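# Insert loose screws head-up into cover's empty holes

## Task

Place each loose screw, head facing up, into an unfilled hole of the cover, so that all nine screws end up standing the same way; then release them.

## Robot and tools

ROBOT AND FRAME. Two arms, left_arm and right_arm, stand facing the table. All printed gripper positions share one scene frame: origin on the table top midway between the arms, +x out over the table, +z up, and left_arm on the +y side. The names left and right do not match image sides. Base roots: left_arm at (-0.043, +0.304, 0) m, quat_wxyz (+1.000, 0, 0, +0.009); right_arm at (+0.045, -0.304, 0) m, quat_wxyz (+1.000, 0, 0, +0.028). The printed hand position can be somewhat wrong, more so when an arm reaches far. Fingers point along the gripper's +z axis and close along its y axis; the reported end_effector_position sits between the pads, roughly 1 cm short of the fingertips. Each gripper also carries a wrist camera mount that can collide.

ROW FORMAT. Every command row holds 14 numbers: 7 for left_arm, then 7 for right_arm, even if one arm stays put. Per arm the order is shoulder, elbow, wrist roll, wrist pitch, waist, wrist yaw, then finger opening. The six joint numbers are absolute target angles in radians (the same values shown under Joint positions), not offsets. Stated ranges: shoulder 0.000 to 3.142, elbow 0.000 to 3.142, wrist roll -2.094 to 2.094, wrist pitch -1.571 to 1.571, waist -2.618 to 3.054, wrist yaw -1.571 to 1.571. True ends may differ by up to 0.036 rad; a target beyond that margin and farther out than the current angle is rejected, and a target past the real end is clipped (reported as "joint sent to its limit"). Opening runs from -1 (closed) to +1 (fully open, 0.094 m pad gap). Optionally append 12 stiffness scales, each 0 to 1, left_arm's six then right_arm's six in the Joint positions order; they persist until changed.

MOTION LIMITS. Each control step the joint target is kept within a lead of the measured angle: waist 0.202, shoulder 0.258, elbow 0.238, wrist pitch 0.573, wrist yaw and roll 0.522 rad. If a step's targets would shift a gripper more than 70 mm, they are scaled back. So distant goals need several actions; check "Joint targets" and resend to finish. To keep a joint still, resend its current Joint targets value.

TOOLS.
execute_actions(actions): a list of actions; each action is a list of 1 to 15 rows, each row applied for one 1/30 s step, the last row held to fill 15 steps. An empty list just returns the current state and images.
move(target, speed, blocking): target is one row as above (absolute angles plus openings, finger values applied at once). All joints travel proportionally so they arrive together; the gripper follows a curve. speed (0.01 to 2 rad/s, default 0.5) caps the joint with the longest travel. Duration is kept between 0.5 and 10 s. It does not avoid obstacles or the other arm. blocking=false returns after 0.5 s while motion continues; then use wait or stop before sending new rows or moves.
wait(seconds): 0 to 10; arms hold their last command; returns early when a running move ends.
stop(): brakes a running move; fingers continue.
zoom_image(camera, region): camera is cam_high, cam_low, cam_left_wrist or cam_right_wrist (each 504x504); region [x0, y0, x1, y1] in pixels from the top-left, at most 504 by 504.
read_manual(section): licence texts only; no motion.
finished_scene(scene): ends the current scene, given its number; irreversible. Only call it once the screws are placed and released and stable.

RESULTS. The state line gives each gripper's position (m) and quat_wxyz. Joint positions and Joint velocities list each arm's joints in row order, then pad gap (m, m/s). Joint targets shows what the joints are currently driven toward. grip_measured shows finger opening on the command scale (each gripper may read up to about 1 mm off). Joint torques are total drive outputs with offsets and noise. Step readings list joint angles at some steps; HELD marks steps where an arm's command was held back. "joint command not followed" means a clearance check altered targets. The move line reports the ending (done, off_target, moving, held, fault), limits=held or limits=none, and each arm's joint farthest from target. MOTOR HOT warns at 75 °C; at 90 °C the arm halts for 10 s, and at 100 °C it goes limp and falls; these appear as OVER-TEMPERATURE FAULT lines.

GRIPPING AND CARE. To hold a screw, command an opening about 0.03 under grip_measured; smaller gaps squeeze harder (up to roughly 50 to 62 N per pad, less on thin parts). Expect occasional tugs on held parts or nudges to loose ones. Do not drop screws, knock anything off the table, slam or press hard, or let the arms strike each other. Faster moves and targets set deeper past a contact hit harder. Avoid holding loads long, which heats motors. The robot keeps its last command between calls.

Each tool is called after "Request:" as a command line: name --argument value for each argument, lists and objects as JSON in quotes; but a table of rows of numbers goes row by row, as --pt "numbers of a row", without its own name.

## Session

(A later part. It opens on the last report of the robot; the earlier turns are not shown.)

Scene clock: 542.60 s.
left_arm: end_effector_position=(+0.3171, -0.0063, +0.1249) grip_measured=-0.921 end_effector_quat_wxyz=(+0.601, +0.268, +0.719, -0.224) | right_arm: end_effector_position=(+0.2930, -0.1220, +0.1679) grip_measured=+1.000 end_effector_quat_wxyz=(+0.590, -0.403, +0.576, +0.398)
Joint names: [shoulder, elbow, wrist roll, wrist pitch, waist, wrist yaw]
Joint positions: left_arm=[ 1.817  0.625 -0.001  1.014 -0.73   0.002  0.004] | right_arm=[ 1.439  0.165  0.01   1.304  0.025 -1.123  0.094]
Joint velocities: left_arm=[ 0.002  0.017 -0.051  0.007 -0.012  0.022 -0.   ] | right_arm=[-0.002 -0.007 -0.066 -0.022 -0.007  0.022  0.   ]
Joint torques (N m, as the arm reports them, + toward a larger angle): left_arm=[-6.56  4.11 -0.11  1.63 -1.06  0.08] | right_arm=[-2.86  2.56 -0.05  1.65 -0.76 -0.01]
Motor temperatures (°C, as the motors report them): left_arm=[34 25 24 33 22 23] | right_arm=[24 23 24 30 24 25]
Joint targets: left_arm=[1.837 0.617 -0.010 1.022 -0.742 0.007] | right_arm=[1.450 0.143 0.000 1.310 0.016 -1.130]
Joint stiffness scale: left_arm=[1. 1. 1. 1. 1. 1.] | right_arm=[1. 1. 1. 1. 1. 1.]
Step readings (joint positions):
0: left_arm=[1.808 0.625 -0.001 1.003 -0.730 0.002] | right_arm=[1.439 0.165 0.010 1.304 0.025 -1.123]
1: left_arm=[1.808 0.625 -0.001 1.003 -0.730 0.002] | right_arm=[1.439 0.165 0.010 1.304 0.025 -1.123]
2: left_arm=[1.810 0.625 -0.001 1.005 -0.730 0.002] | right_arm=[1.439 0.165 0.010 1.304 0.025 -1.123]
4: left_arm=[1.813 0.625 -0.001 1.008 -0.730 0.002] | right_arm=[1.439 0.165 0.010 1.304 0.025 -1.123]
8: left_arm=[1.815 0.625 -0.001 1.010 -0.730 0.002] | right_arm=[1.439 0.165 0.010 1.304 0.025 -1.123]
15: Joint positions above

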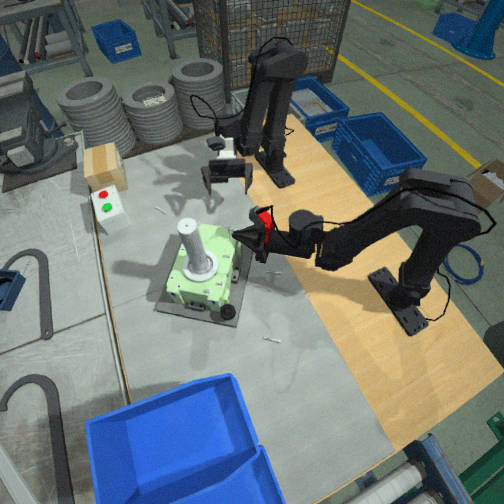

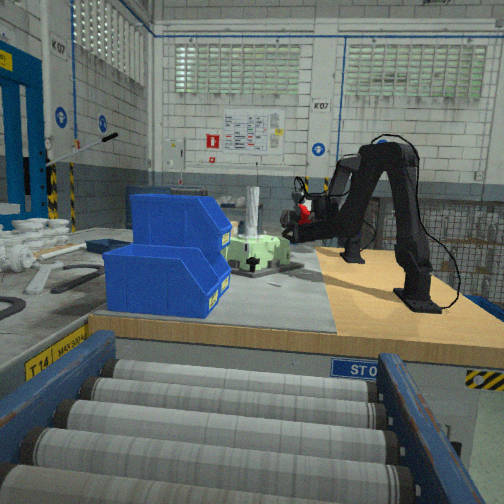

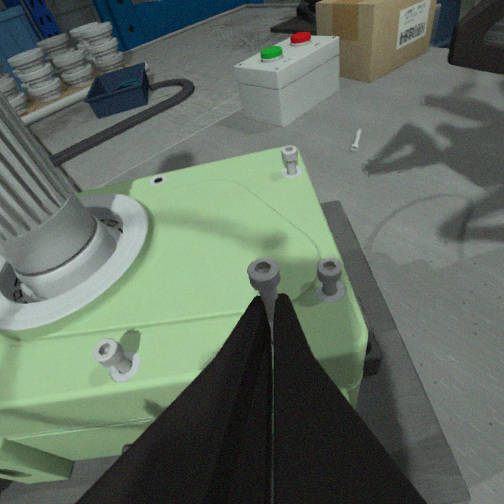

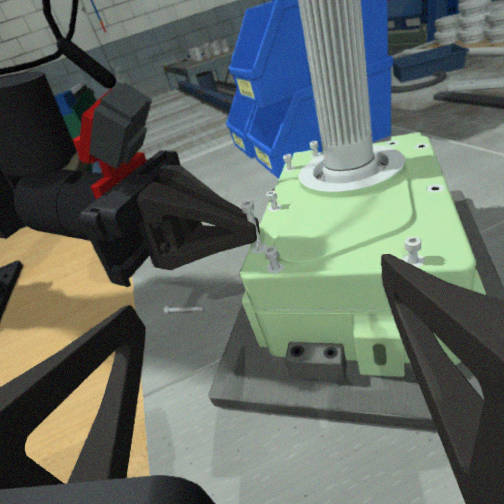

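Request:
execute_actions --actions '[[[1.837, 0.598, -0.01, 1.022, -0.742, 0.007, -0.95, 1.45, 0.143, 0, 1.31, 0.016, -1.13, 1],[1.837, 0.612, -0.01, 1.022, -0.742, 0.007, -0.95, 1.45, 0.143, 0, 1.31, 0.016, -1.13, 1]],[[1.848, 0.612, -0.01, 1.022, -0.742, 0.007, -0.95, 1.45, 0.143, 0, 1.31, 0.016, -1.13, 1],[1.838, 0.612, -0.01, 1.022, -0.742, 0.007, -0.95, 1.45, 0.143, 0, 1.31, 0.016, -1.13, 1]]]'

Request:
zoom_image --camera "cam_right_wrist" --region '[200, 170, 320, 290]'

Scene clock: 549.50 s.
left_arm: end_effector_position=(+0.3164, -0.0057, +0.1204) grip_measured=-0.921 end_effector_quat_wxyz=(+0.598, +0.269, +0.722, -0.223) | right_arm: end_effector_position=(+0.2930, -0.1220, +0.1679) grip_measured=+1.000 end_effector_quat_wxyz=(+0.590, -0.403, +0.576, +0.398)
Joint names: [shoulder, elbow, wrist roll, wrist pitch, waist, wrist yaw]
Joint positions: left_arm=[ 1.826  0.62  -0.001  1.019 -0.73   0.002  0.004] | right_arm=[ 1.439  0.165  0.01   1.304  0.025 -1.123  0.094]
Joint velocities: left_arm=[ 0.002 -0.002  0.007  0.037 -0.007  0.007 -0.001] | right_arm=[-0.012 -0.012 -0.066  0.037 -0.007  0.022  0.   ]
Joint torques (N m, as the arm reports them, + toward a larger angle): left_arm=[-7.29  4.07 -0.12  1.58 -1.04  0.07] | right_arm=[-3.02  2.54 -0.07  1.66 -0.83 -0.04]
Motor temperatures (°C, as the motors report them): left_arm=[34 25 24 33 22 23] | right_arm=[24 23 24 30 24 25]
Joint targets: left_arm=[1.838 0.612 -0.010 1.022 -0.742 0.007] | right_arm=[1.450 0.143 -0.000 1.310 0.016 -1.130]
Joint stiffness scale: left_arm=[1. 1. 1. 1. 1. 1.] | right_arm=[1. 1. 1. 1. 1. 1.]
Step readings (joint positions; steps 1 to 15: 1st action; 16 to 30: 2nd action):
0: left_arm=[1.817 0.625 -0.001 1.015 -0.730 0.002] | right_arm=[1.439 0.165 0.010 1.304 0.025 -1.123]
1: left_arm=[1.817 0.622 -0.001 1.016 -0.730 0.002] | right_arm=[1.439 0.165 0.010 1.304 0.025 -1.123]
2: left_arm=[1.817 0.620 -0.001 1.018 -0.730 0.002] | right_arm=[1.439 0.165 0.010 1.304 0.025 -1.123]
4: left_arm=[1.821 0.620 -0.001 1.018 -0.730 0.002] | right_arm=[1.439 0.165 0.010 1.304 0.025 -1.123]
8: left_arm=[1.823 0.620 -0.001 1.018 -0.730 0.002] | right_arm=[1.439 0.165 0.010 1.304 0.025 -1.123]
15: left_arm=[1.823 0.620 -0.001 1.018 -0.730 0.002] | right_arm=[1.439 0.165 0.010 1.304 0.025 -1.123]
16: left_arm=[1.824 0.620 -0.001 1.018 -0.730 0.002] | right_arm=[1.439 0.165 0.010 1.304 0.025 -1.123]
17: left_arm=[1.825 0.620 -0.001 1.019 -0.730 0.002] | right_arm=[1.439 0.165 0.010 1.304 0.025 -1.123]
19: left_arm=[1.826 0.620 -0.001 1.019 -0.730 0.002] | right_arm=[1.439 0.165 0.010 1.304 0.025 -1.123]
23: left_arm=[1.826 0.620 -0.001 1.019 -0.730 0.002] | right_arm=[1.439 0.165 0.010 1.304 0.025 -1.123]
30: Joint positions above

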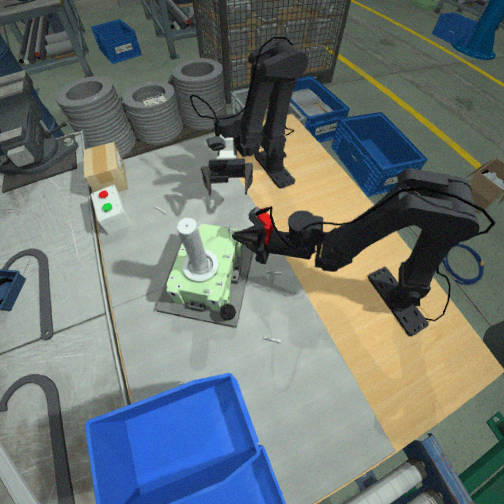

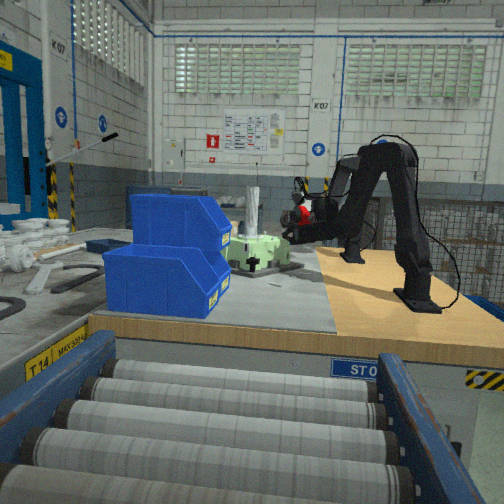

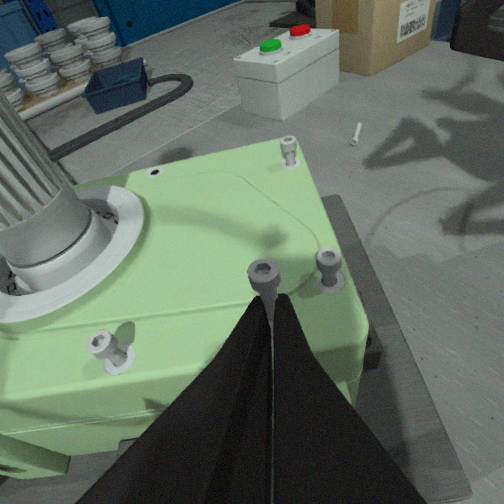

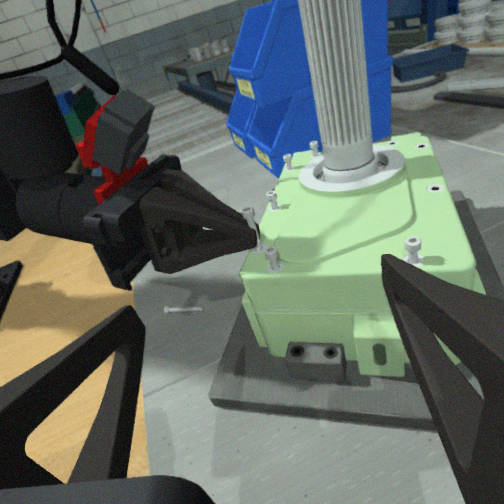

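Region (200, 170, 320, 290) of cam_right_wrist's 504x504 image, scaled by 4.200, with more detail than that image has.

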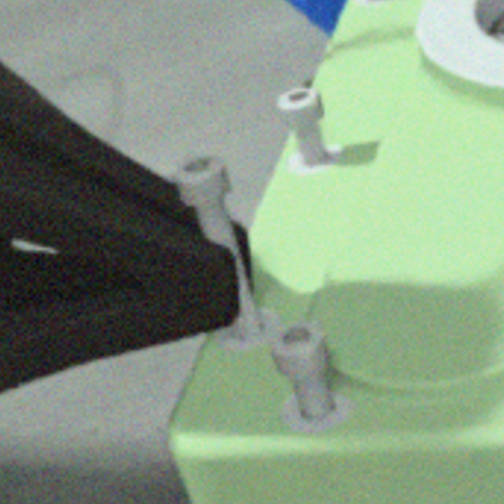

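Now loosen gradually.

Request:
execute_actions --actions '[[[1.838, 0.612, -0.01, 1.022, -0.742, 0.007, -0.92, 1.45, 0.143, 0, 1.31, 0.016, -1.13, 1]],[[1.838, 0.612, -0.01, 1.022, -0.742, 0.007, -0.905, 1.45, 0.143, 0, 1.31, 0.016, -1.13, 1]]]'

Request:
zoom_image --camera "cam_right_wrist" --region '[200, 170, 320, 290]'

Scene clock: 555.00 s.
left_arm: end_effector_position=(+0.3164, -0.0057, +0.1204) grip_measured=-0.899 end_effector_quat_wxyz=(+0.598, +0.269, +0.722, -0.223) | right_arm: end_effector_position=(+0.2930, -0.1220, +0.1679) grip_measured=+1.000 end_effector_quat_wxyz=(+0.590, -0.403, +0.576, +0.398)
Joint names: [shoulder, elbow, wrist roll, wrist pitch, waist, wrist yaw]
Joint positions: left_arm=[ 1.826  0.62  -0.001  1.019 -0.73   0.002  0.005] | right_arm=[ 1.439  0.165  0.01   1.304  0.025 -1.123  0.094]
Joint velocities: left_arm=[-0.012  0.017 -0.081  0.066  0.007  0.037 -0.   ] | right_arm=[ 0.012  0.002  0.022 -0.022 -0.007 -0.051  0.   ]
Joint torques (N m, as the arm reports them, + toward a larger angle): left_arm=[-7.3   4.07 -0.11  1.58 -1.04  0.08] | right_arm=[-2.76  2.46 -0.05  1.65 -0.79 -0.05]
Motor temperatures (°C, as the motors report them): left_arm=[34 25 24 33 22 23] | right_arm=[24 23 24 30 24 25]
Joint targets: left_arm=[1.838 0.612 -0.010 1.022 -0.742 0.007] | right_arm=[1.450 0.143 0.000 1.310 0.016 -1.130]
Joint stiffness scale: left_arm=[1. 1. 1. 1. 1. 1.] | right_arm=[1. 1. 1. 1. 1. 1.]
Step readings (joint positions; steps 1 to 15: 1st action; 16 to 30: 2nd action):
0: left_arm=[1.826 0.620 -0.001 1.019 -0.730 0.002] | right_arm=[1.439 0.165 0.010 1.304 0.025 -1.123]
1: left_arm=[1.826 0.620 -0.001 1.019 -0.730 0.002] | right_arm=[1.439 0.165 0.010 1.304 0.025 -1.123]
2: left_arm=[1.826 0.620 -0.001 1.019 -0.730 0.002] | right_arm=[1.439 0.165 0.010 1.304 0.025 -1.123]
4: left_arm=[1.826 0.620 -0.001 1.019 -0.730 0.002] | right_arm=[1.439 0.165 0.010 1.304 0.025 -1.123]
8: left_arm=[1.826 0.620 -0.001 1.019 -0.730 0.002] | right_arm=[1.439 0.165 0.010 1.304 0.025 -1.123]
15: left_arm=[1.826 0.620 -0.001 1.019 -0.730 0.002] | right_arm=[1.439 0.165 0.010 1.304 0.025 -1.123]
16: left_arm=[1.826 0.620 -0.001 1.019 -0.730 0.002] | right_arm=[1.439 0.165 0.010 1.304 0.025 -1.123]
17: left_arm=[1.826 0.620 -0.001 1.019 -0.730 0.002] | right_arm=[1.439 0.165 0.010 1.304 0.025 -1.123]
19: left_arm=[1.826 0.620 -0.001 1.019 -0.730 0.002] | right_arm=[1.439 0.165 0.010 1.304 0.025 -1.123]
23: left_arm=[1.826 0.620 -0.001 1.019 -0.730 0.002] | right_arm=[1.439 0.165 0.010 1.304 0.025 -1.123]
30: Joint positions above

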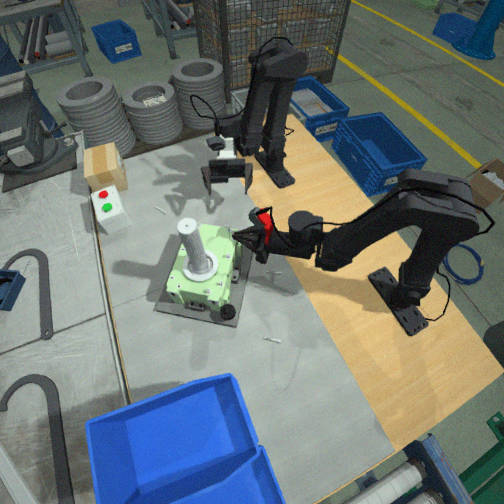

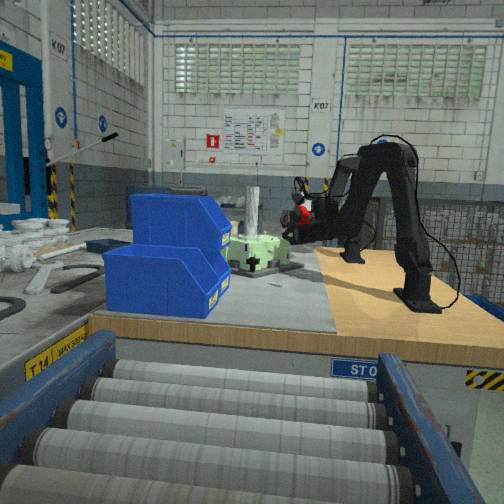

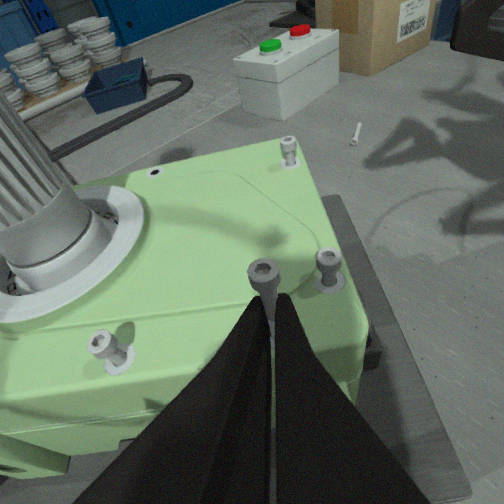

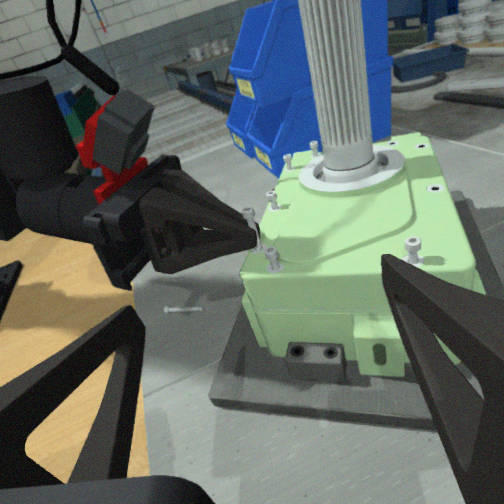

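Region (200, 170, 320, 290) of cam_right_wrist's 504x504 image, scaled by 4.200, with more detail than that image has.

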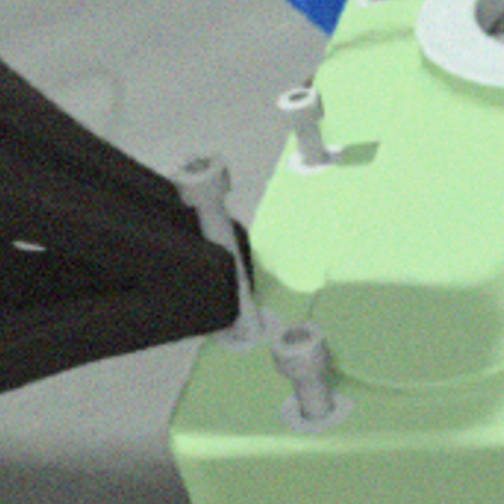

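Request:
execute_actions --actions '[[[1.838, 0.612, -0.01, 1.022, -0.742, 0.007, -0.893, 1.45, 0.143, 0, 1.31, 0.016, -1.13, 1]],[[1.838, 0.612, -0.01, 1.022, -0.742, 0.007, -0.88, 1.45, 0.143, 0, 1.31, 0.016, -1.13, 1]]]'

Request:
zoom_image --camera "cam_right_wrist" --region '[200, 170, 320, 290]'

Scene clock: 561.90 s.
left_arm: end_effector_position=(+0.3164, -0.0057, +0.1204) grip_measured=-0.881 end_effector_quat_wxyz=(+0.598, +0.269, +0.722, -0.223) | right_arm: end_effector_position=(+0.2930, -0.1220, +0.1679) grip_measured=+1.000 end_effector_quat_wxyz=(+0.590, -0.403, +0.576, +0.398)
Joint names: [shoulder, elbow, wrist roll, wrist pitch, waist, wrist yaw]
Joint positions: left_arm=[ 1.826  0.62  -0.001  1.019 -0.73   0.002  0.006] | right_arm=[ 1.439  0.165  0.01   1.304  0.025 -1.123  0.094]
Joint velocities: left_arm=[-0.007  0.012  0.081  0.051  0.002  0.007  0.001] | right_arm=[-0.022  0.017  0.066 -0.022 -0.012 -0.051  0.   ]
Joint torques (N m, as the arm reports them, + toward a larger angle): left_arm=[-7.3   4.03 -0.12  1.58 -1.03  0.07] | right_arm=[-3.1   2.53 -0.06  1.69 -0.76 -0.03]
Motor temperatures (°C, as the motors report them): left_arm=[34 25 24 34 22 23] | right_arm=[24 22 24 30 24 25]
Joint targets: left_arm=[1.838 0.612 -0.010 1.022 -0.742 0.007] | right_arm=[1.450 0.143 0.000 1.310 0.016 -1.130]
Joint stiffness scale: left_arm=[1. 1. 1. 1. 1. 1.] | right_arm=[1. 1. 1. 1. 1. 1.]
Step readings (joint positions; steps 1 to 15: 1st action; 16 to 30: 2nd action):
0: left_arm=[1.826 0.620 -0.001 1.019 -0.730 0.002] | right_arm=[1.439 0.165 0.010 1.304 0.025 -1.123]
1: left_arm=[1.826 0.620 -0.001 1.019 -0.730 0.002] | right_arm=[1.439 0.165 0.010 1.304 0.025 -1.123]
2: left_arm=[1.826 0.620 -0.001 1.019 -0.730 0.002] | right_arm=[1.439 0.165 0.010 1.304 0.025 -1.123]
4: left_arm=[1.826 0.620 -0.001 1.019 -0.730 0.002] | right_arm=[1.439 0.165 0.010 1.304 0.025 -1.123]
8: left_arm=[1.826 0.620 -0.001 1.019 -0.730 0.002] | right_arm=[1.439 0.165 0.010 1.304 0.025 -1.123]
15: left_arm=[1.826 0.620 -0.001 1.019 -0.730 0.002] | right_arm=[1.439 0.165 0.010 1.304 0.025 -1.123]
16: left_arm=[1.826 0.620 -0.001 1.019 -0.730 0.002] | right_arm=[1.439 0.165 0.010 1.304 0.025 -1.123]
17: left_arm=[1.826 0.620 -0.001 1.019 -0.730 0.002] | right_arm=[1.439 0.165 0.010 1.304 0.025 -1.123]
19: left_arm=[1.826 0.620 -0.001 1.019 -0.730 0.002] | right_arm=[1.439 0.165 0.010 1.304 0.025 -1.123]
23: left_arm=[1.826 0.620 -0.001 1.019 -0.730 0.002] | right_arm=[1.439 0.165 0.010 1.304 0.025 -1.123]
30: Joint positions above

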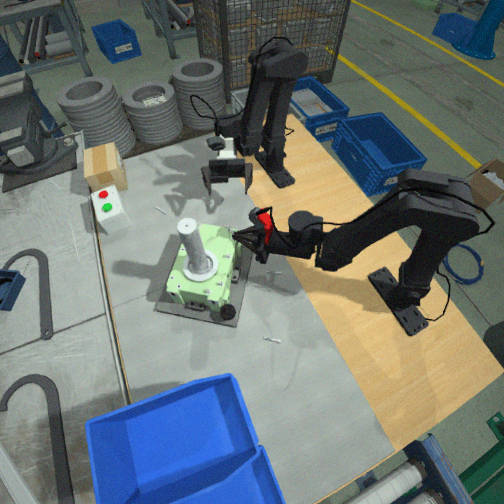

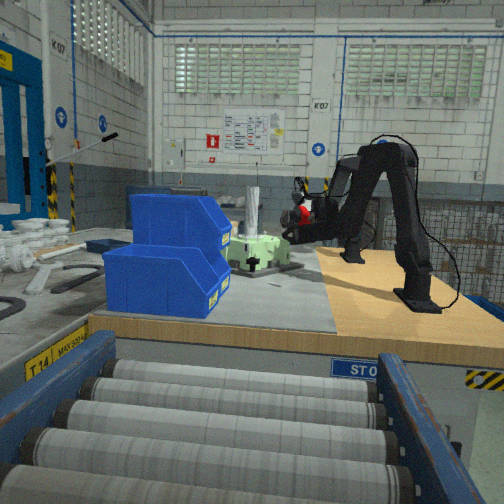

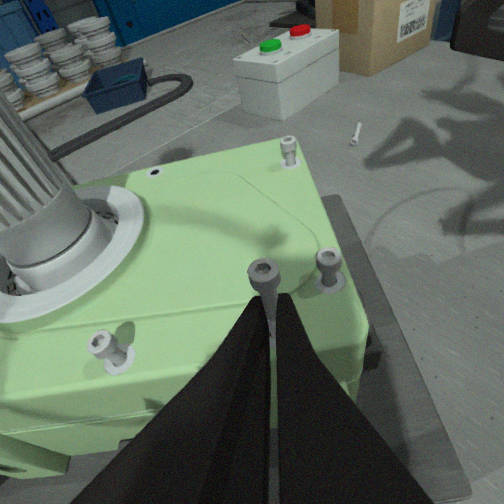

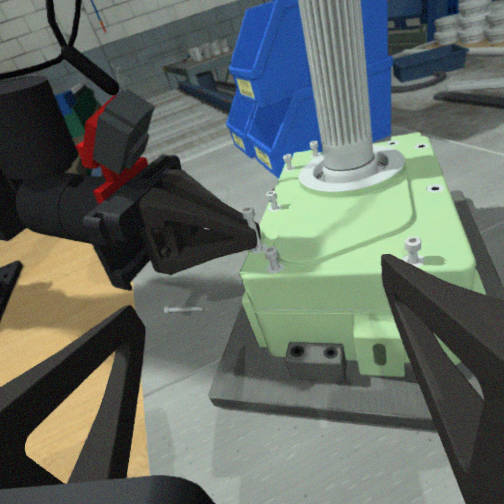

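Region (200, 170, 320, 290) of cam_right_wrist's 504x504 image, scaled by 4.200, with more detail than that image has.

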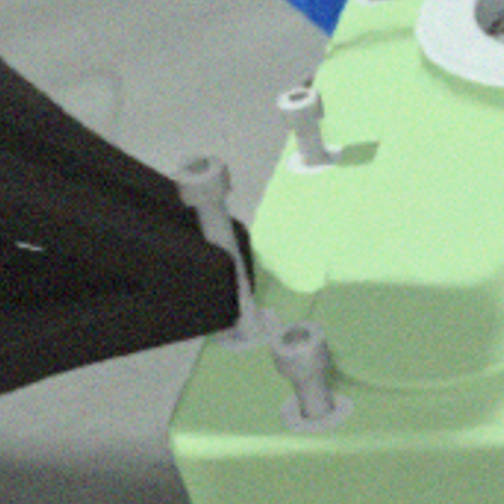

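Request:
execute_actions --actions '[[[1.838, 0.612, -0.01, 1.022, -0.742, 0.007, -0.868, 1.45, 0.143, 0, 1.31, 0.016, -1.13, 1]],[[1.838, 0.612, -0.01, 1.022, -0.742, 0.007, -0.855, 1.45, 0.143, 0, 1.31, 0.016, -1.13, 1]]]'

Request:
zoom_image --camera "cam_right_wrist" --region '[200, 170, 320, 290]'

Scene clock: 573.53 s.
left_arm: end_effector_position=(+0.3164, -0.0057, +0.1204) grip_measured=-0.858 end_effector_quat_wxyz=(+0.598, +0.269, +0.722, -0.223) | right_arm: end_effector_position=(+0.2930, -0.1220, +0.1679) grip_measured=+1.000 end_effector_quat_wxyz=(+0.590, -0.403, +0.576, +0.398)
Joint names: [shoulder, elbow, wrist roll, wrist pitch, waist, wrist yaw]
Joint positions: left_arm=[ 1.826  0.62  -0.001  1.019 -0.73   0.002  0.007] | right_arm=[ 1.439  0.165  0.01   1.304  0.025 -1.123  0.094]
Joint velocities: left_arm=[-0.017 -0.017 -0.037  0.051  0.012  0.007  0.   ] | right_arm=[-0.007 -0.002 -0.022  0.037 -0.017 -0.022  0.   ]
Joint torques (N m, as the arm reports them, + toward a larger angle): left_arm=[-7.33  4.05 -0.12  1.58 -1.04  0.08] | right_arm=[-2.91  2.55 -0.05  1.63 -0.84 -0.07]
Motor temperatures (°C, as the motors report them): left_arm=[34 25 24 34 22 23] | right_arm=[24 22 24 30 24 25]
Joint targets: left_arm=[1.838 0.612 -0.010 1.022 -0.742 0.007] | right_arm=[1.450 0.143 0.000 1.310 0.016 -1.130]
Joint stiffness scale: left_arm=[1. 1. 1. 1. 1. 1.] | right_arm=[1. 1. 1. 1. 1. 1.]
Step readings (joint positions; steps 1 to 15: 1st action; 16 to 30: 2nd action):
0: left_arm=[1.826 0.620 -0.001 1.019 -0.730 0.002] | right_arm=[1.439 0.165 0.010 1.304 0.025 -1.123]
1: left_arm=[1.826 0.620 -0.001 1.019 -0.730 0.002] | right_arm=[1.439 0.165 0.010 1.304 0.025 -1.123]
2: left_arm=[1.826 0.620 -0.001 1.019 -0.730 0.002] | right_arm=[1.439 0.165 0.010 1.304 0.025 -1.123]
4: left_arm=[1.826 0.620 -0.001 1.019 -0.730 0.002] | right_arm=[1.439 0.165 0.010 1.304 0.025 -1.123]
8: left_arm=[1.826 0.620 -0.001 1.019 -0.730 0.002] | right_arm=[1.439 0.165 0.010 1.304 0.025 -1.123]
15: left_arm=[1.826 0.620 -0.001 1.019 -0.730 0.002] | right_arm=[1.439 0.165 0.010 1.304 0.025 -1.123]
16: left_arm=[1.826 0.620 -0.001 1.019 -0.730 0.002] | right_arm=[1.439 0.165 0.010 1.304 0.025 -1.123]
17: left_arm=[1.826 0.620 -0.001 1.019 -0.730 0.002] | right_arm=[1.439 0.165 0.010 1.304 0.025 -1.123]
19: left_arm=[1.826 0.620 -0.001 1.019 -0.730 0.002] | right_arm=[1.439 0.165 0.010 1.304 0.025 -1.123]
23: left_arm=[1.826 0.620 -0.001 1.019 -0.730 0.002] | right_arm=[1.439 0.165 0.010 1.304 0.025 -1.123]
30: Joint positions above

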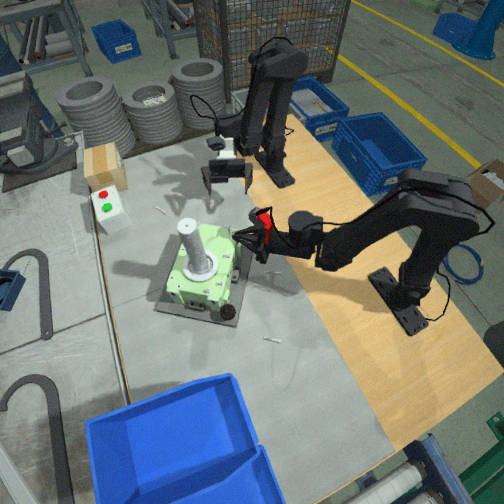

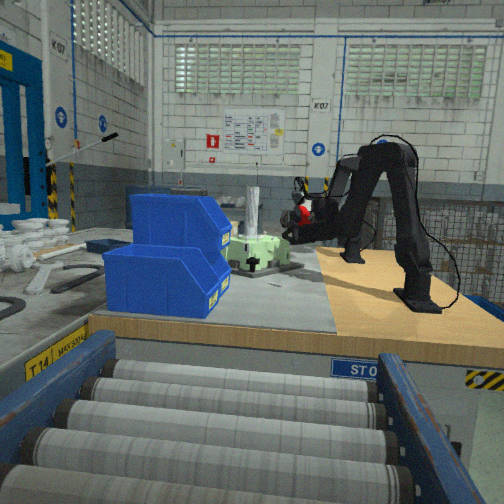

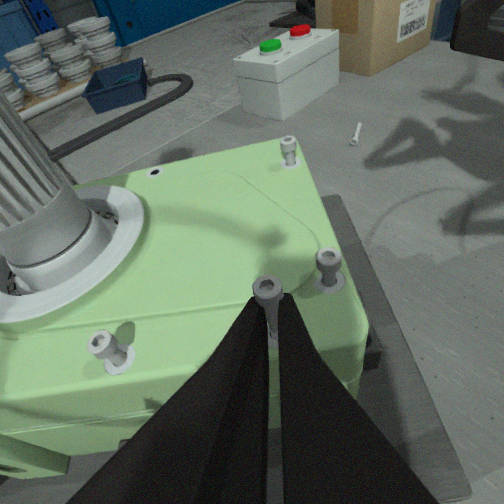

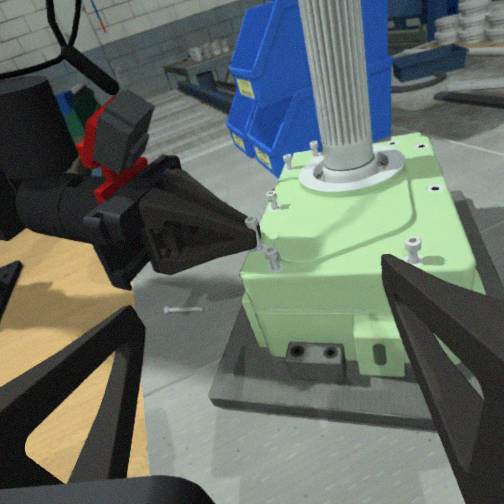

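Region (200, 170, 320, 290) of cam_right_wrist's 504x504 image, scaled by 4.200, with more detail than that image has.

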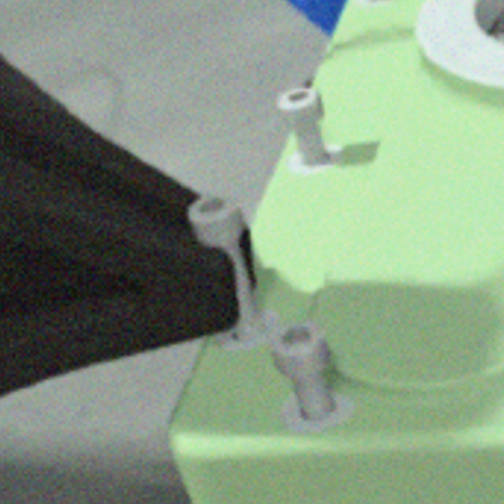

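Head now rests on fingers. Open further.

Request:
execute_actions --actions '[[[1.838, 0.612, -0.01, 1.022, -0.742, 0.007, -0.80, 1.45, 0.143, 0, 1.31, 0.016, -1.13, 1]],[[1.838, 0.612, -0.01, 1.022, -0.742, 0.007, -0.7, 1.45, 0.143, 0, 1.31, 0.016, -1.13, 1]]]'

Request:
zoom_image --camera "cam_right_wrist" --region '[200, 170, 320, 290]'

Scene clock: 580.77 s.
left_arm: end_effector_position=(+0.3164, -0.0057, +0.1204) grip_measured=-0.703 end_effector_quat_wxyz=(+0.598, +0.269, +0.722, -0.223) | right_arm: end_effector_position=(+0.2930, -0.1220, +0.1679) grip_measured=+1.000 end_effector_quat_wxyz=(+0.590, -0.403, +0.576, +0.398)
Joint names: [shoulder, elbow, wrist roll, wrist pitch, waist, wrist yaw]
Joint positions: left_arm=[ 1.826  0.62  -0.001  1.019 -0.73   0.002  0.014] | right_arm=[ 1.439  0.165  0.01   1.304  0.025 -1.123  0.094]
Joint velocities: left_arm=[-0.022 -0.012  0.007 -0.007  0.007 -0.007 -0.001] | right_arm=[-0.002 -0.012 -0.037  0.007  0.002 -0.007  0.   ]
Joint torques (N m, as the arm reports them, + toward a larger angle): left_arm=[-7.27  4.03 -0.12  1.58 -1.06  0.09] | right_arm=[-2.79  2.47 -0.05  1.64 -0.7  -0.02]
Motor temperatures (°C, as the motors report them): left_arm=[34 25 24 34 22 23] | right_arm=[24 22 24 30 24 25]
Joint targets: left_arm=[1.838 0.612 -0.010 1.022 -0.742 0.007] | right_arm=[1.450 0.143 0.000 1.310 0.016 -1.130]
Joint stiffness scale: left_arm=[1. 1. 1. 1. 1. 1.] | right_arm=[1. 1. 1. 1. 1. 1.]
Step readings (joint positions; steps 1 to 15: 1st action; 16 to 30: 2nd action):
0: left_arm=[1.826 0.620 -0.001 1.019 -0.730 0.002] | right_arm=[1.439 0.165 0.010 1.304 0.025 -1.123]
1: left_arm=[1.826 0.620 -0.001 1.019 -0.730 0.002] | right_arm=[1.439 0.165 0.010 1.304 0.025 -1.123]
2: left_arm=[1.826 0.620 -0.001 1.019 -0.730 0.002] | right_arm=[1.439 0.165 0.010 1.304 0.025 -1.123]
4: left_arm=[1.826 0.620 -0.001 1.019 -0.730 0.002] | right_arm=[1.439 0.165 0.010 1.304 0.025 -1.123]
8: left_arm=[1.826 0.620 -0.001 1.019 -0.730 0.002] | right_arm=[1.439 0.165 0.010 1.304 0.025 -1.123]
15: left_arm=[1.826 0.620 -0.001 1.019 -0.730 0.002] | right_arm=[1.439 0.165 0.010 1.304 0.025 -1.123]
16: left_arm=[1.826 0.620 -0.001 1.019 -0.730 0.002] | right_arm=[1.439 0.165 0.010 1.304 0.025 -1.123]
17: left_arm=[1.826 0.620 -0.001 1.019 -0.730 0.002] | right_arm=[1.439 0.165 0.010 1.304 0.025 -1.123]
19: left_arm=[1.826 0.620 -0.001 1.019 -0.730 0.002] | right_arm=[1.439 0.165 0.010 1.304 0.025 -1.123]
23: left_arm=[1.826 0.620 -0.001 1.019 -0.730 0.002] | right_arm=[1.439 0.165 0.010 1.304 0.025 -1.123]
30: Joint positions above

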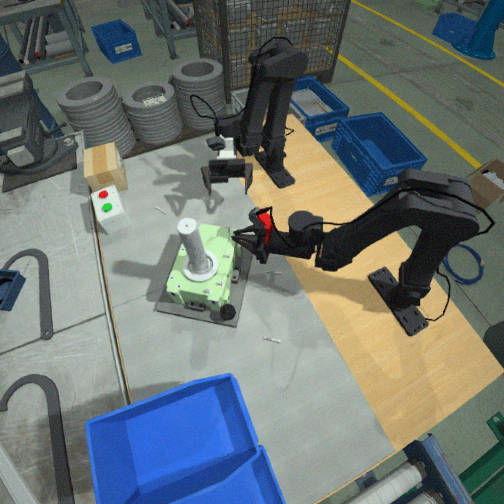

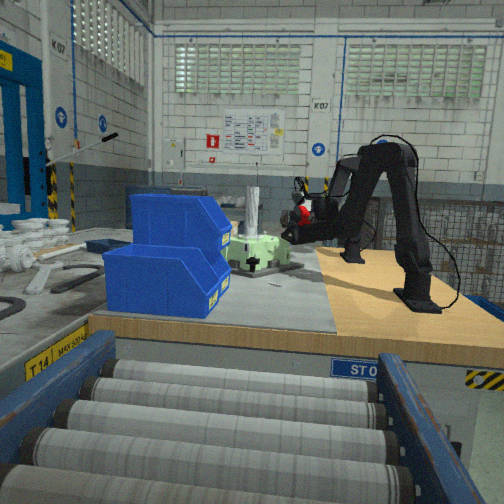

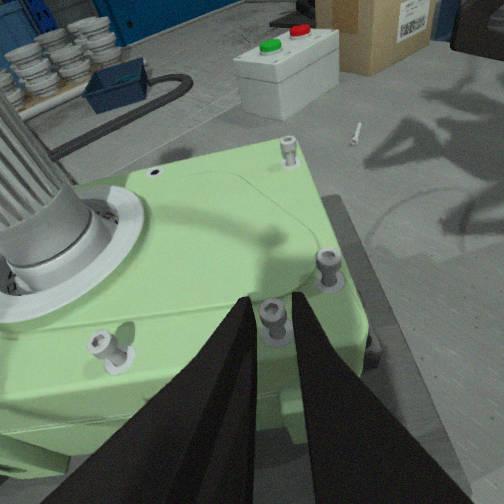

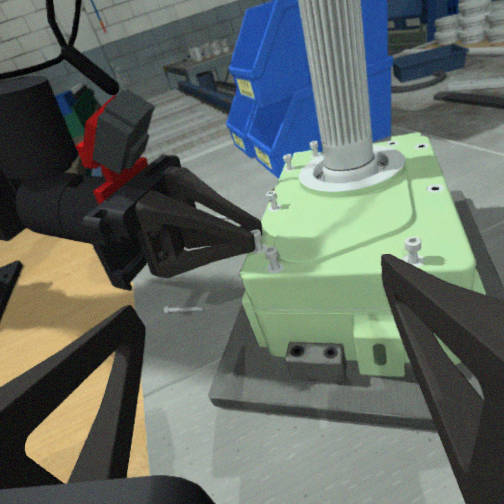

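Region (200, 170, 320, 290) of cam_right_wrist's 504x504 image, scaled by 4.200, with more detail than that image has.

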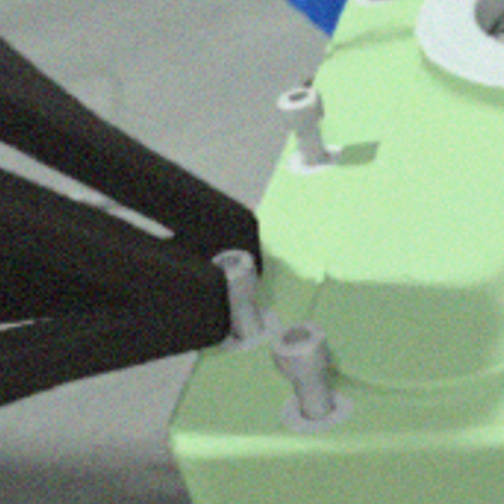

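Request:
move --target '[1.70, 0.612, -0.01, 1.022, -0.742, 0.007, -0.7, 1.3, 1.0, -1.0, -1.2, 0.016, 0, 1]' --speed 1.0

Request:
move --target '[1.45, 1.0, -1.0, 0.0, -0.5, 0, -0.3, 2.234, 1.935, -1.95, -1.124, 0.1265, 0.327, -0.3]' --speed 1.0

Request:
move --target '[1.6, 1.2, -2.08, -1.1, -0.1225, 0, -0.3, 2.234, 1.935, -1.95, -1.124, 0.1265, 0.327, -0.3]' --speed 1.0

Request:
move --target '[2.0, 1.535, -2.08, -1.089, -0.1225, 0, -0.3, 2.234, 1.935, -1.95, -1.124, 0.1265, 0.327, -0.3]' --speed 0.6

Scene clock: 638.83 s.
left_arm: end_effector_position=(+0.3147, -0.0042, +0.1651) grip_measured=-0.703 end_effector_quat_wxyz=(+0.632, +0.257, +0.691, -0.236) | right_arm: end_effector_position=(+0.2588, -0.2854, +0.0995) grip_measured=+1.000 end_effector_quat_wxyz=(+0.020, -0.510, +0.860, -0.008)
Joint names: [shoulder, elbow, wrist roll, wrist pitch, waist, wrist yaw]
Joint positions: left_arm=[ 1.727  0.62  -0.001  1.019 -0.73   0.002  0.014] | right_arm=[ 1.315  0.971 -0.991 -1.183  0.025 -0.003  0.094]
Joint velocities: left_arm=[-0.002 -0.017  0.022 -0.007 -0.002  0.007 -0.   ] | right_arm=[ 0.027 -0.012 -0.037  0.037 -0.027 -0.037  0.   ]
Joint torques (N m, as the arm reports them, + toward a larger angle): left_arm=[-10.4    4.42  -0.11   1.58  -1.06   0.07] | right_arm=[-6.38  7.94 -0.01  0.12 -0.75  0.08]
Motor temperatures (°C, as the motors report them): left_arm=[34 25 24 35 22 23] | right_arm=[25 23 24 30 24 25]
Joint targets: left_arm=[1.700 0.612 -0.010 1.022 -0.742 0.007] | right_arm=[1.300 1.000 -1.000 -1.200 0.016 0.000]
Joint stiffness scale: left_arm=[1. 1. 1. 1. 1. 1.] | right_arm=[1. 1. 1. 1. 1. 1.]
move: off_target (left_arm, right_arm); limits=none; left_arm: farthest joint: the shoulder, 0.027 radians from its target (0.126 radians at the start); right_arm: farthest joint: the elbow, 0.029 radians from its target (0.835 radians at the start)

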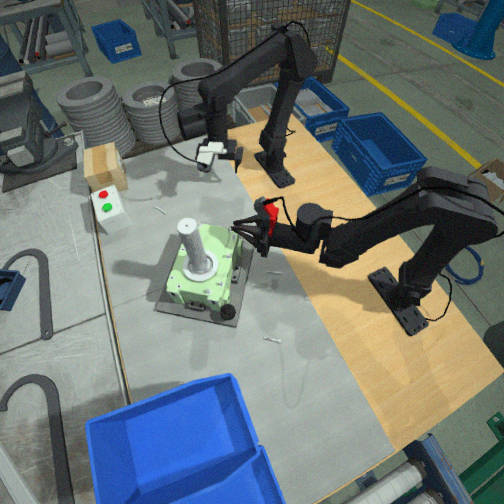

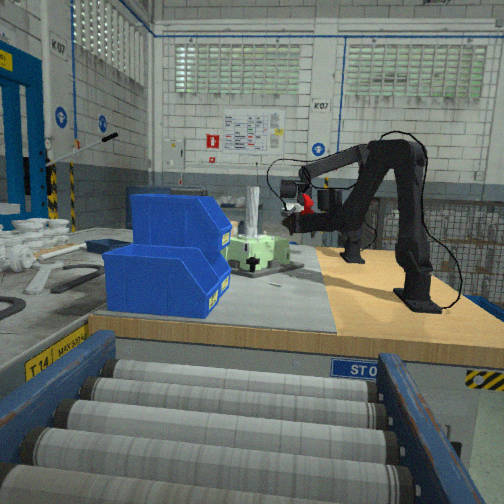

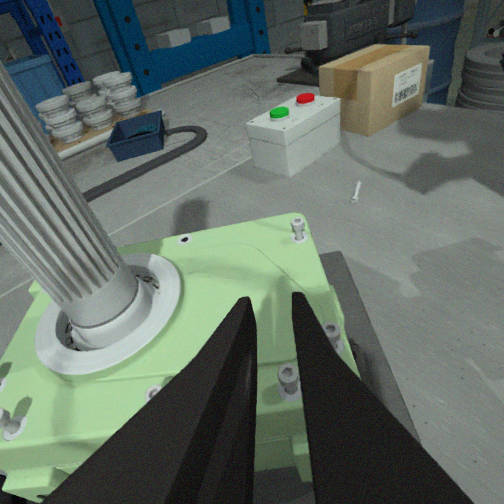

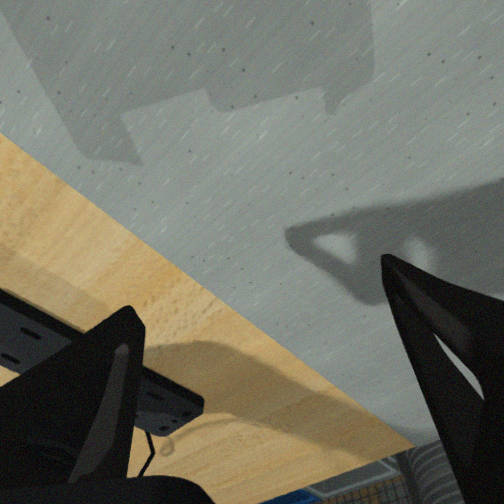

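Scene clock: 640.80 s.
left_arm: end_effector_position=(+0.3613, +0.0875, +0.2034) grip_measured=-0.303 end_effector_quat_wxyz=(+0.382, -0.211, +0.828, -0.351) | right_arm: end_effector_position=(+0.5100, -0.2774, +0.0660) grip_measured=-0.299 end_effector_quat_wxyz=(+0.086, +0.854, -0.491, +0.147)
Joint names: [shoulder, elbow, wrist roll, wrist pitch, waist, wrist yaw]
Joint positions: left_arm=[ 1.472  0.978 -0.993  0.015 -0.51   0.002  0.033] | right_arm=[ 2.236  1.906 -1.941 -1.121  0.121  0.322  0.033]
Joint velocities: left_arm=[ 0.012 -0.007  0.007 -0.007 -0.007  0.007  0.   ] | right_arm=[-0.027  0.007 -0.037 -0.051 -0.007  0.022 -0.001]
Joint torques (N m, as the arm reports them, + toward a larger angle): left_arm=[-8.99  7.97 -0.05  1.33  0.82 -0.01] | right_arm=[-15.28   8.04  -0.04   0.43   0.5    0.28]
Motor temperatures (°C, as the motors report them): left_arm=[34 26 24 35 22 23] | right_arm=[25 23 24 30 24 25]
Joint targets: left_arm=[1.450 1.000 -1.000 -0.000 -0.500 -0.000] | right_arm=[2.234 1.935 -1.950 -1.124 0.126 0.327]
Joint stiffness scale: left_arm=[1. 1. 1. 1. 1. 1.] | right_arm=[1. 1. 1. 1. 1. 1.]
move: off_target (left_arm, right_arm); limits=none; left_arm: farthest joint: the shoulder, 0.022 radians from its target (0.277 radians at the start); right_arm: farthest joint: the elbow, 0.029 radians from its target (0.964 radians at the start)

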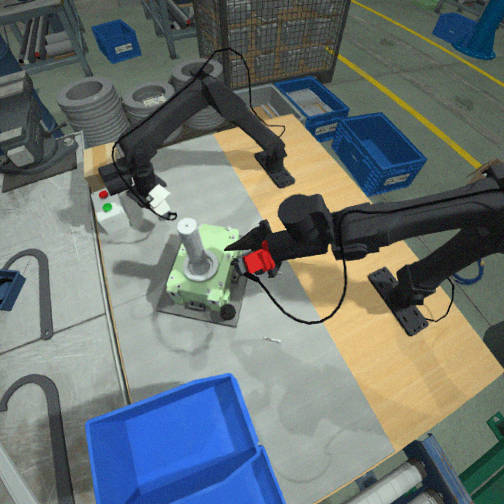

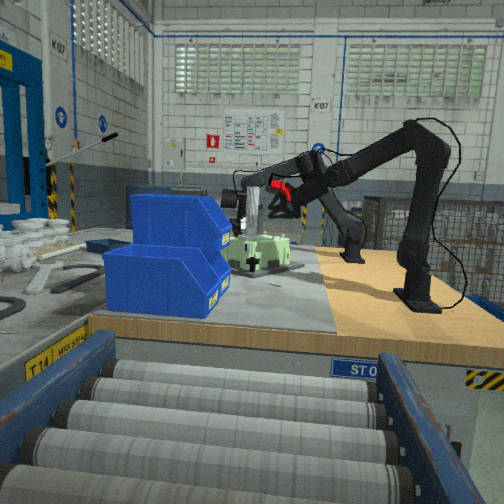

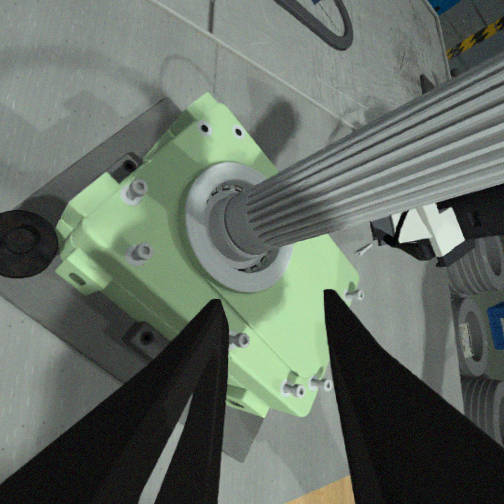

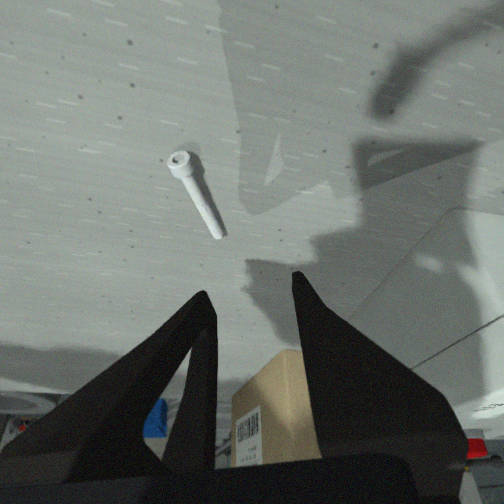

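Scene clock: 642.87 s.
left_arm: end_effector_position=(+0.2461, +0.2709, +0.0919) grip_measured=-0.303 end_effector_quat_wxyz=(-0.016, +0.829, -0.558, +0.034) | right_arm: end_effector_position=(+0.5100, -0.2774, +0.0660) grip_measured=-0.299 end_effector_quat_wxyz=(+0.086, +0.855, -0.491, +0.147)
Joint names: [shoulder, elbow, wrist roll, wrist pitch, waist, wrist yaw]
Joint positions: left_arm=[ 1.585  1.174 -2.071 -1.083 -0.132  0.002  0.033] | right_arm=[ 2.236  1.906 -1.942 -1.121  0.121  0.322  0.033]
Joint velocities: left_arm=[ 0.007 -0.002 -0.11  -0.037 -0.017  0.081 -0.   ] | right_arm=[ 0.002 -0.017 -0.051 -0.007  0.022  0.037  0.   ]
Joint torques (N m, as the arm reports them, + toward a larger angle): left_arm=[-5.58  7.21 -0.12  0.09  0.76 -0.02] | right_arm=[-15.19   8.13  -0.08   0.39   0.42   0.25]
Motor temperatures (°C, as the motors report them): left_arm=[34 26 24 35 22 23] | right_arm=[26 23 24 30 24 25]
Joint targets: left_arm=[1.600 1.200 -2.080 -1.100 -0.123 -0.000] | right_arm=[2.234 1.935 -1.950 -1.124 0.127 0.327]
Joint stiffness scale: left_arm=[1. 1. 1. 1. 1. 1.] | right_arm=[1. 1. 1. 1. 1. 1.]
move: off_target (left_arm, right_arm); limits=none; left_arm: farthest joint: the elbow, 0.026 radians from its target (0.222 radians at the start); right_arm: farthest joint: the elbow, 0.029 radians from its target (0.029 radians at the start)

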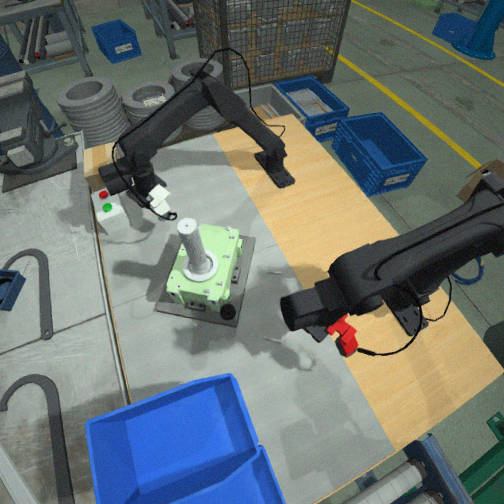

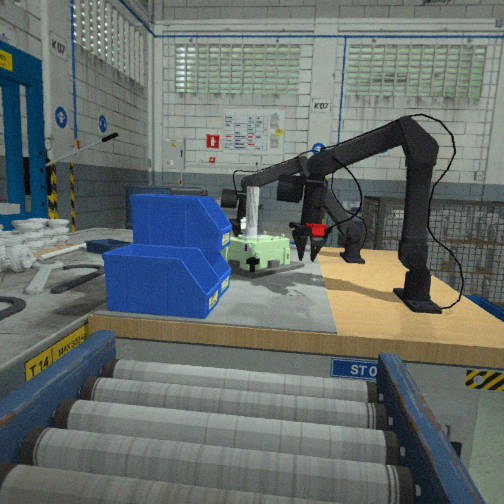

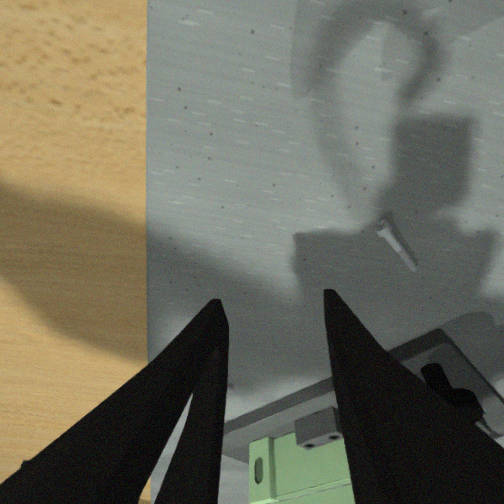

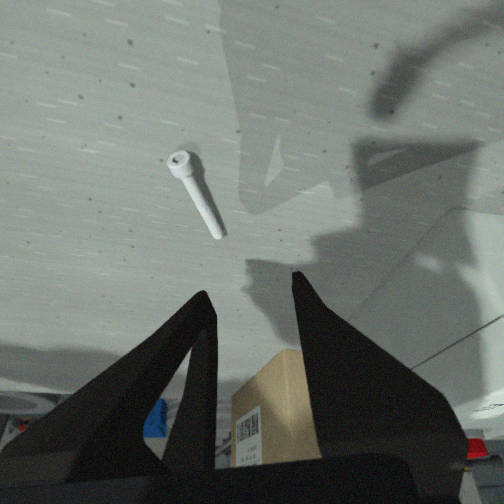

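Scene clock: 644.00 s.
left_arm: end_effector_position=(+0.3279, +0.2615, +0.0485) grip_measured=-0.303 end_effector_quat_wxyz=(+0.001, +0.829, -0.559, +0.001) | right_arm: end_effector_position=(+0.5100, -0.2774, +0.0660) grip_measured=-0.299 end_effector_quat_wxyz=(+0.086, +0.855, -0.491, +0.147)
Joint names: [shoulder, elbow, wrist roll, wrist pitch, waist, wrist yaw]
Joint positions: left_arm=[ 1.996  1.506 -2.071 -1.08  -0.132  0.002  0.033] | right_arm=[ 2.236  1.906 -1.942 -1.121  0.121  0.322  0.033]
Joint velocities: left_arm=[-0.007 -0.002 -0.051  0.051 -0.007  0.037 -0.   ] | right_arm=[-0.002 -0.012 -0.007 -0.022 -0.017  0.037 -0.001]
Joint torques (N m, as the arm reports them, + toward a larger angle): left_arm=[-10.33   7.38  -0.11   0.01   0.8   -0.01] | right_arm=[-15.15   8.14  -0.01   0.4    0.48   0.28]
Motor temperatures (°C, as the motors report them): left_arm=[34 26 24 35 22 23] | right_arm=[26 23 24 30 24 25]
Joint targets: left_arm=[2.000 1.535 -2.080 -1.089 -0.123 0.000] | right_arm=[2.234 1.935 -1.950 -1.124 0.126 0.327]
Joint stiffness scale: left_arm=[1. 1. 1. 1. 1. 1.] | right_arm=[1. 1. 1. 1. 1. 1.]
move: off_target (left_arm, right_arm); limits=none; left_arm: farthest joint: the elbow, 0.029 radians from its target (0.361 radians at the start); right_arm: farthest joint: the elbow, 0.029 radians from its target (0.029 radians at the start)

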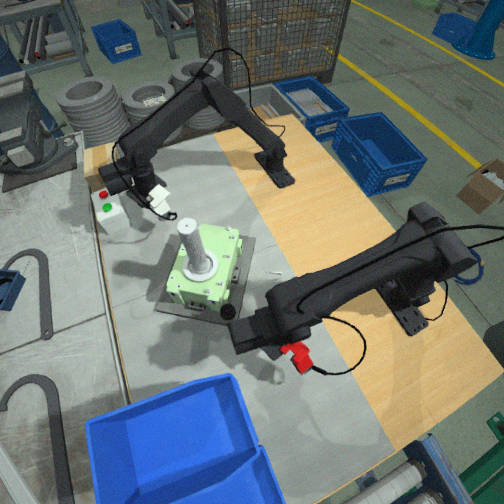

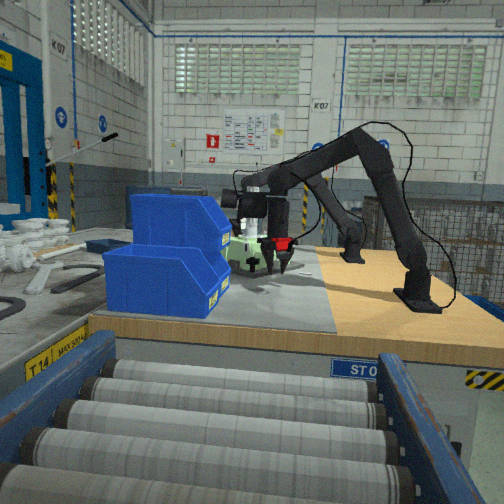

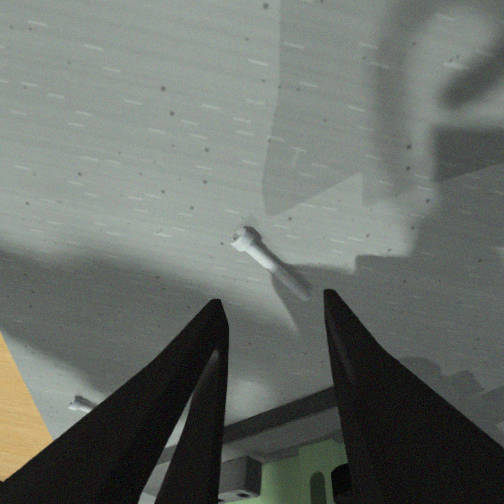

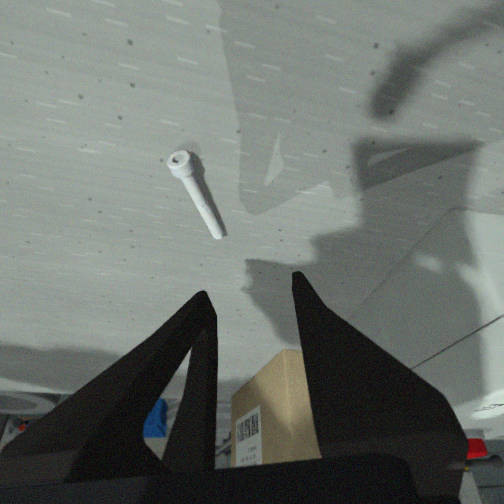

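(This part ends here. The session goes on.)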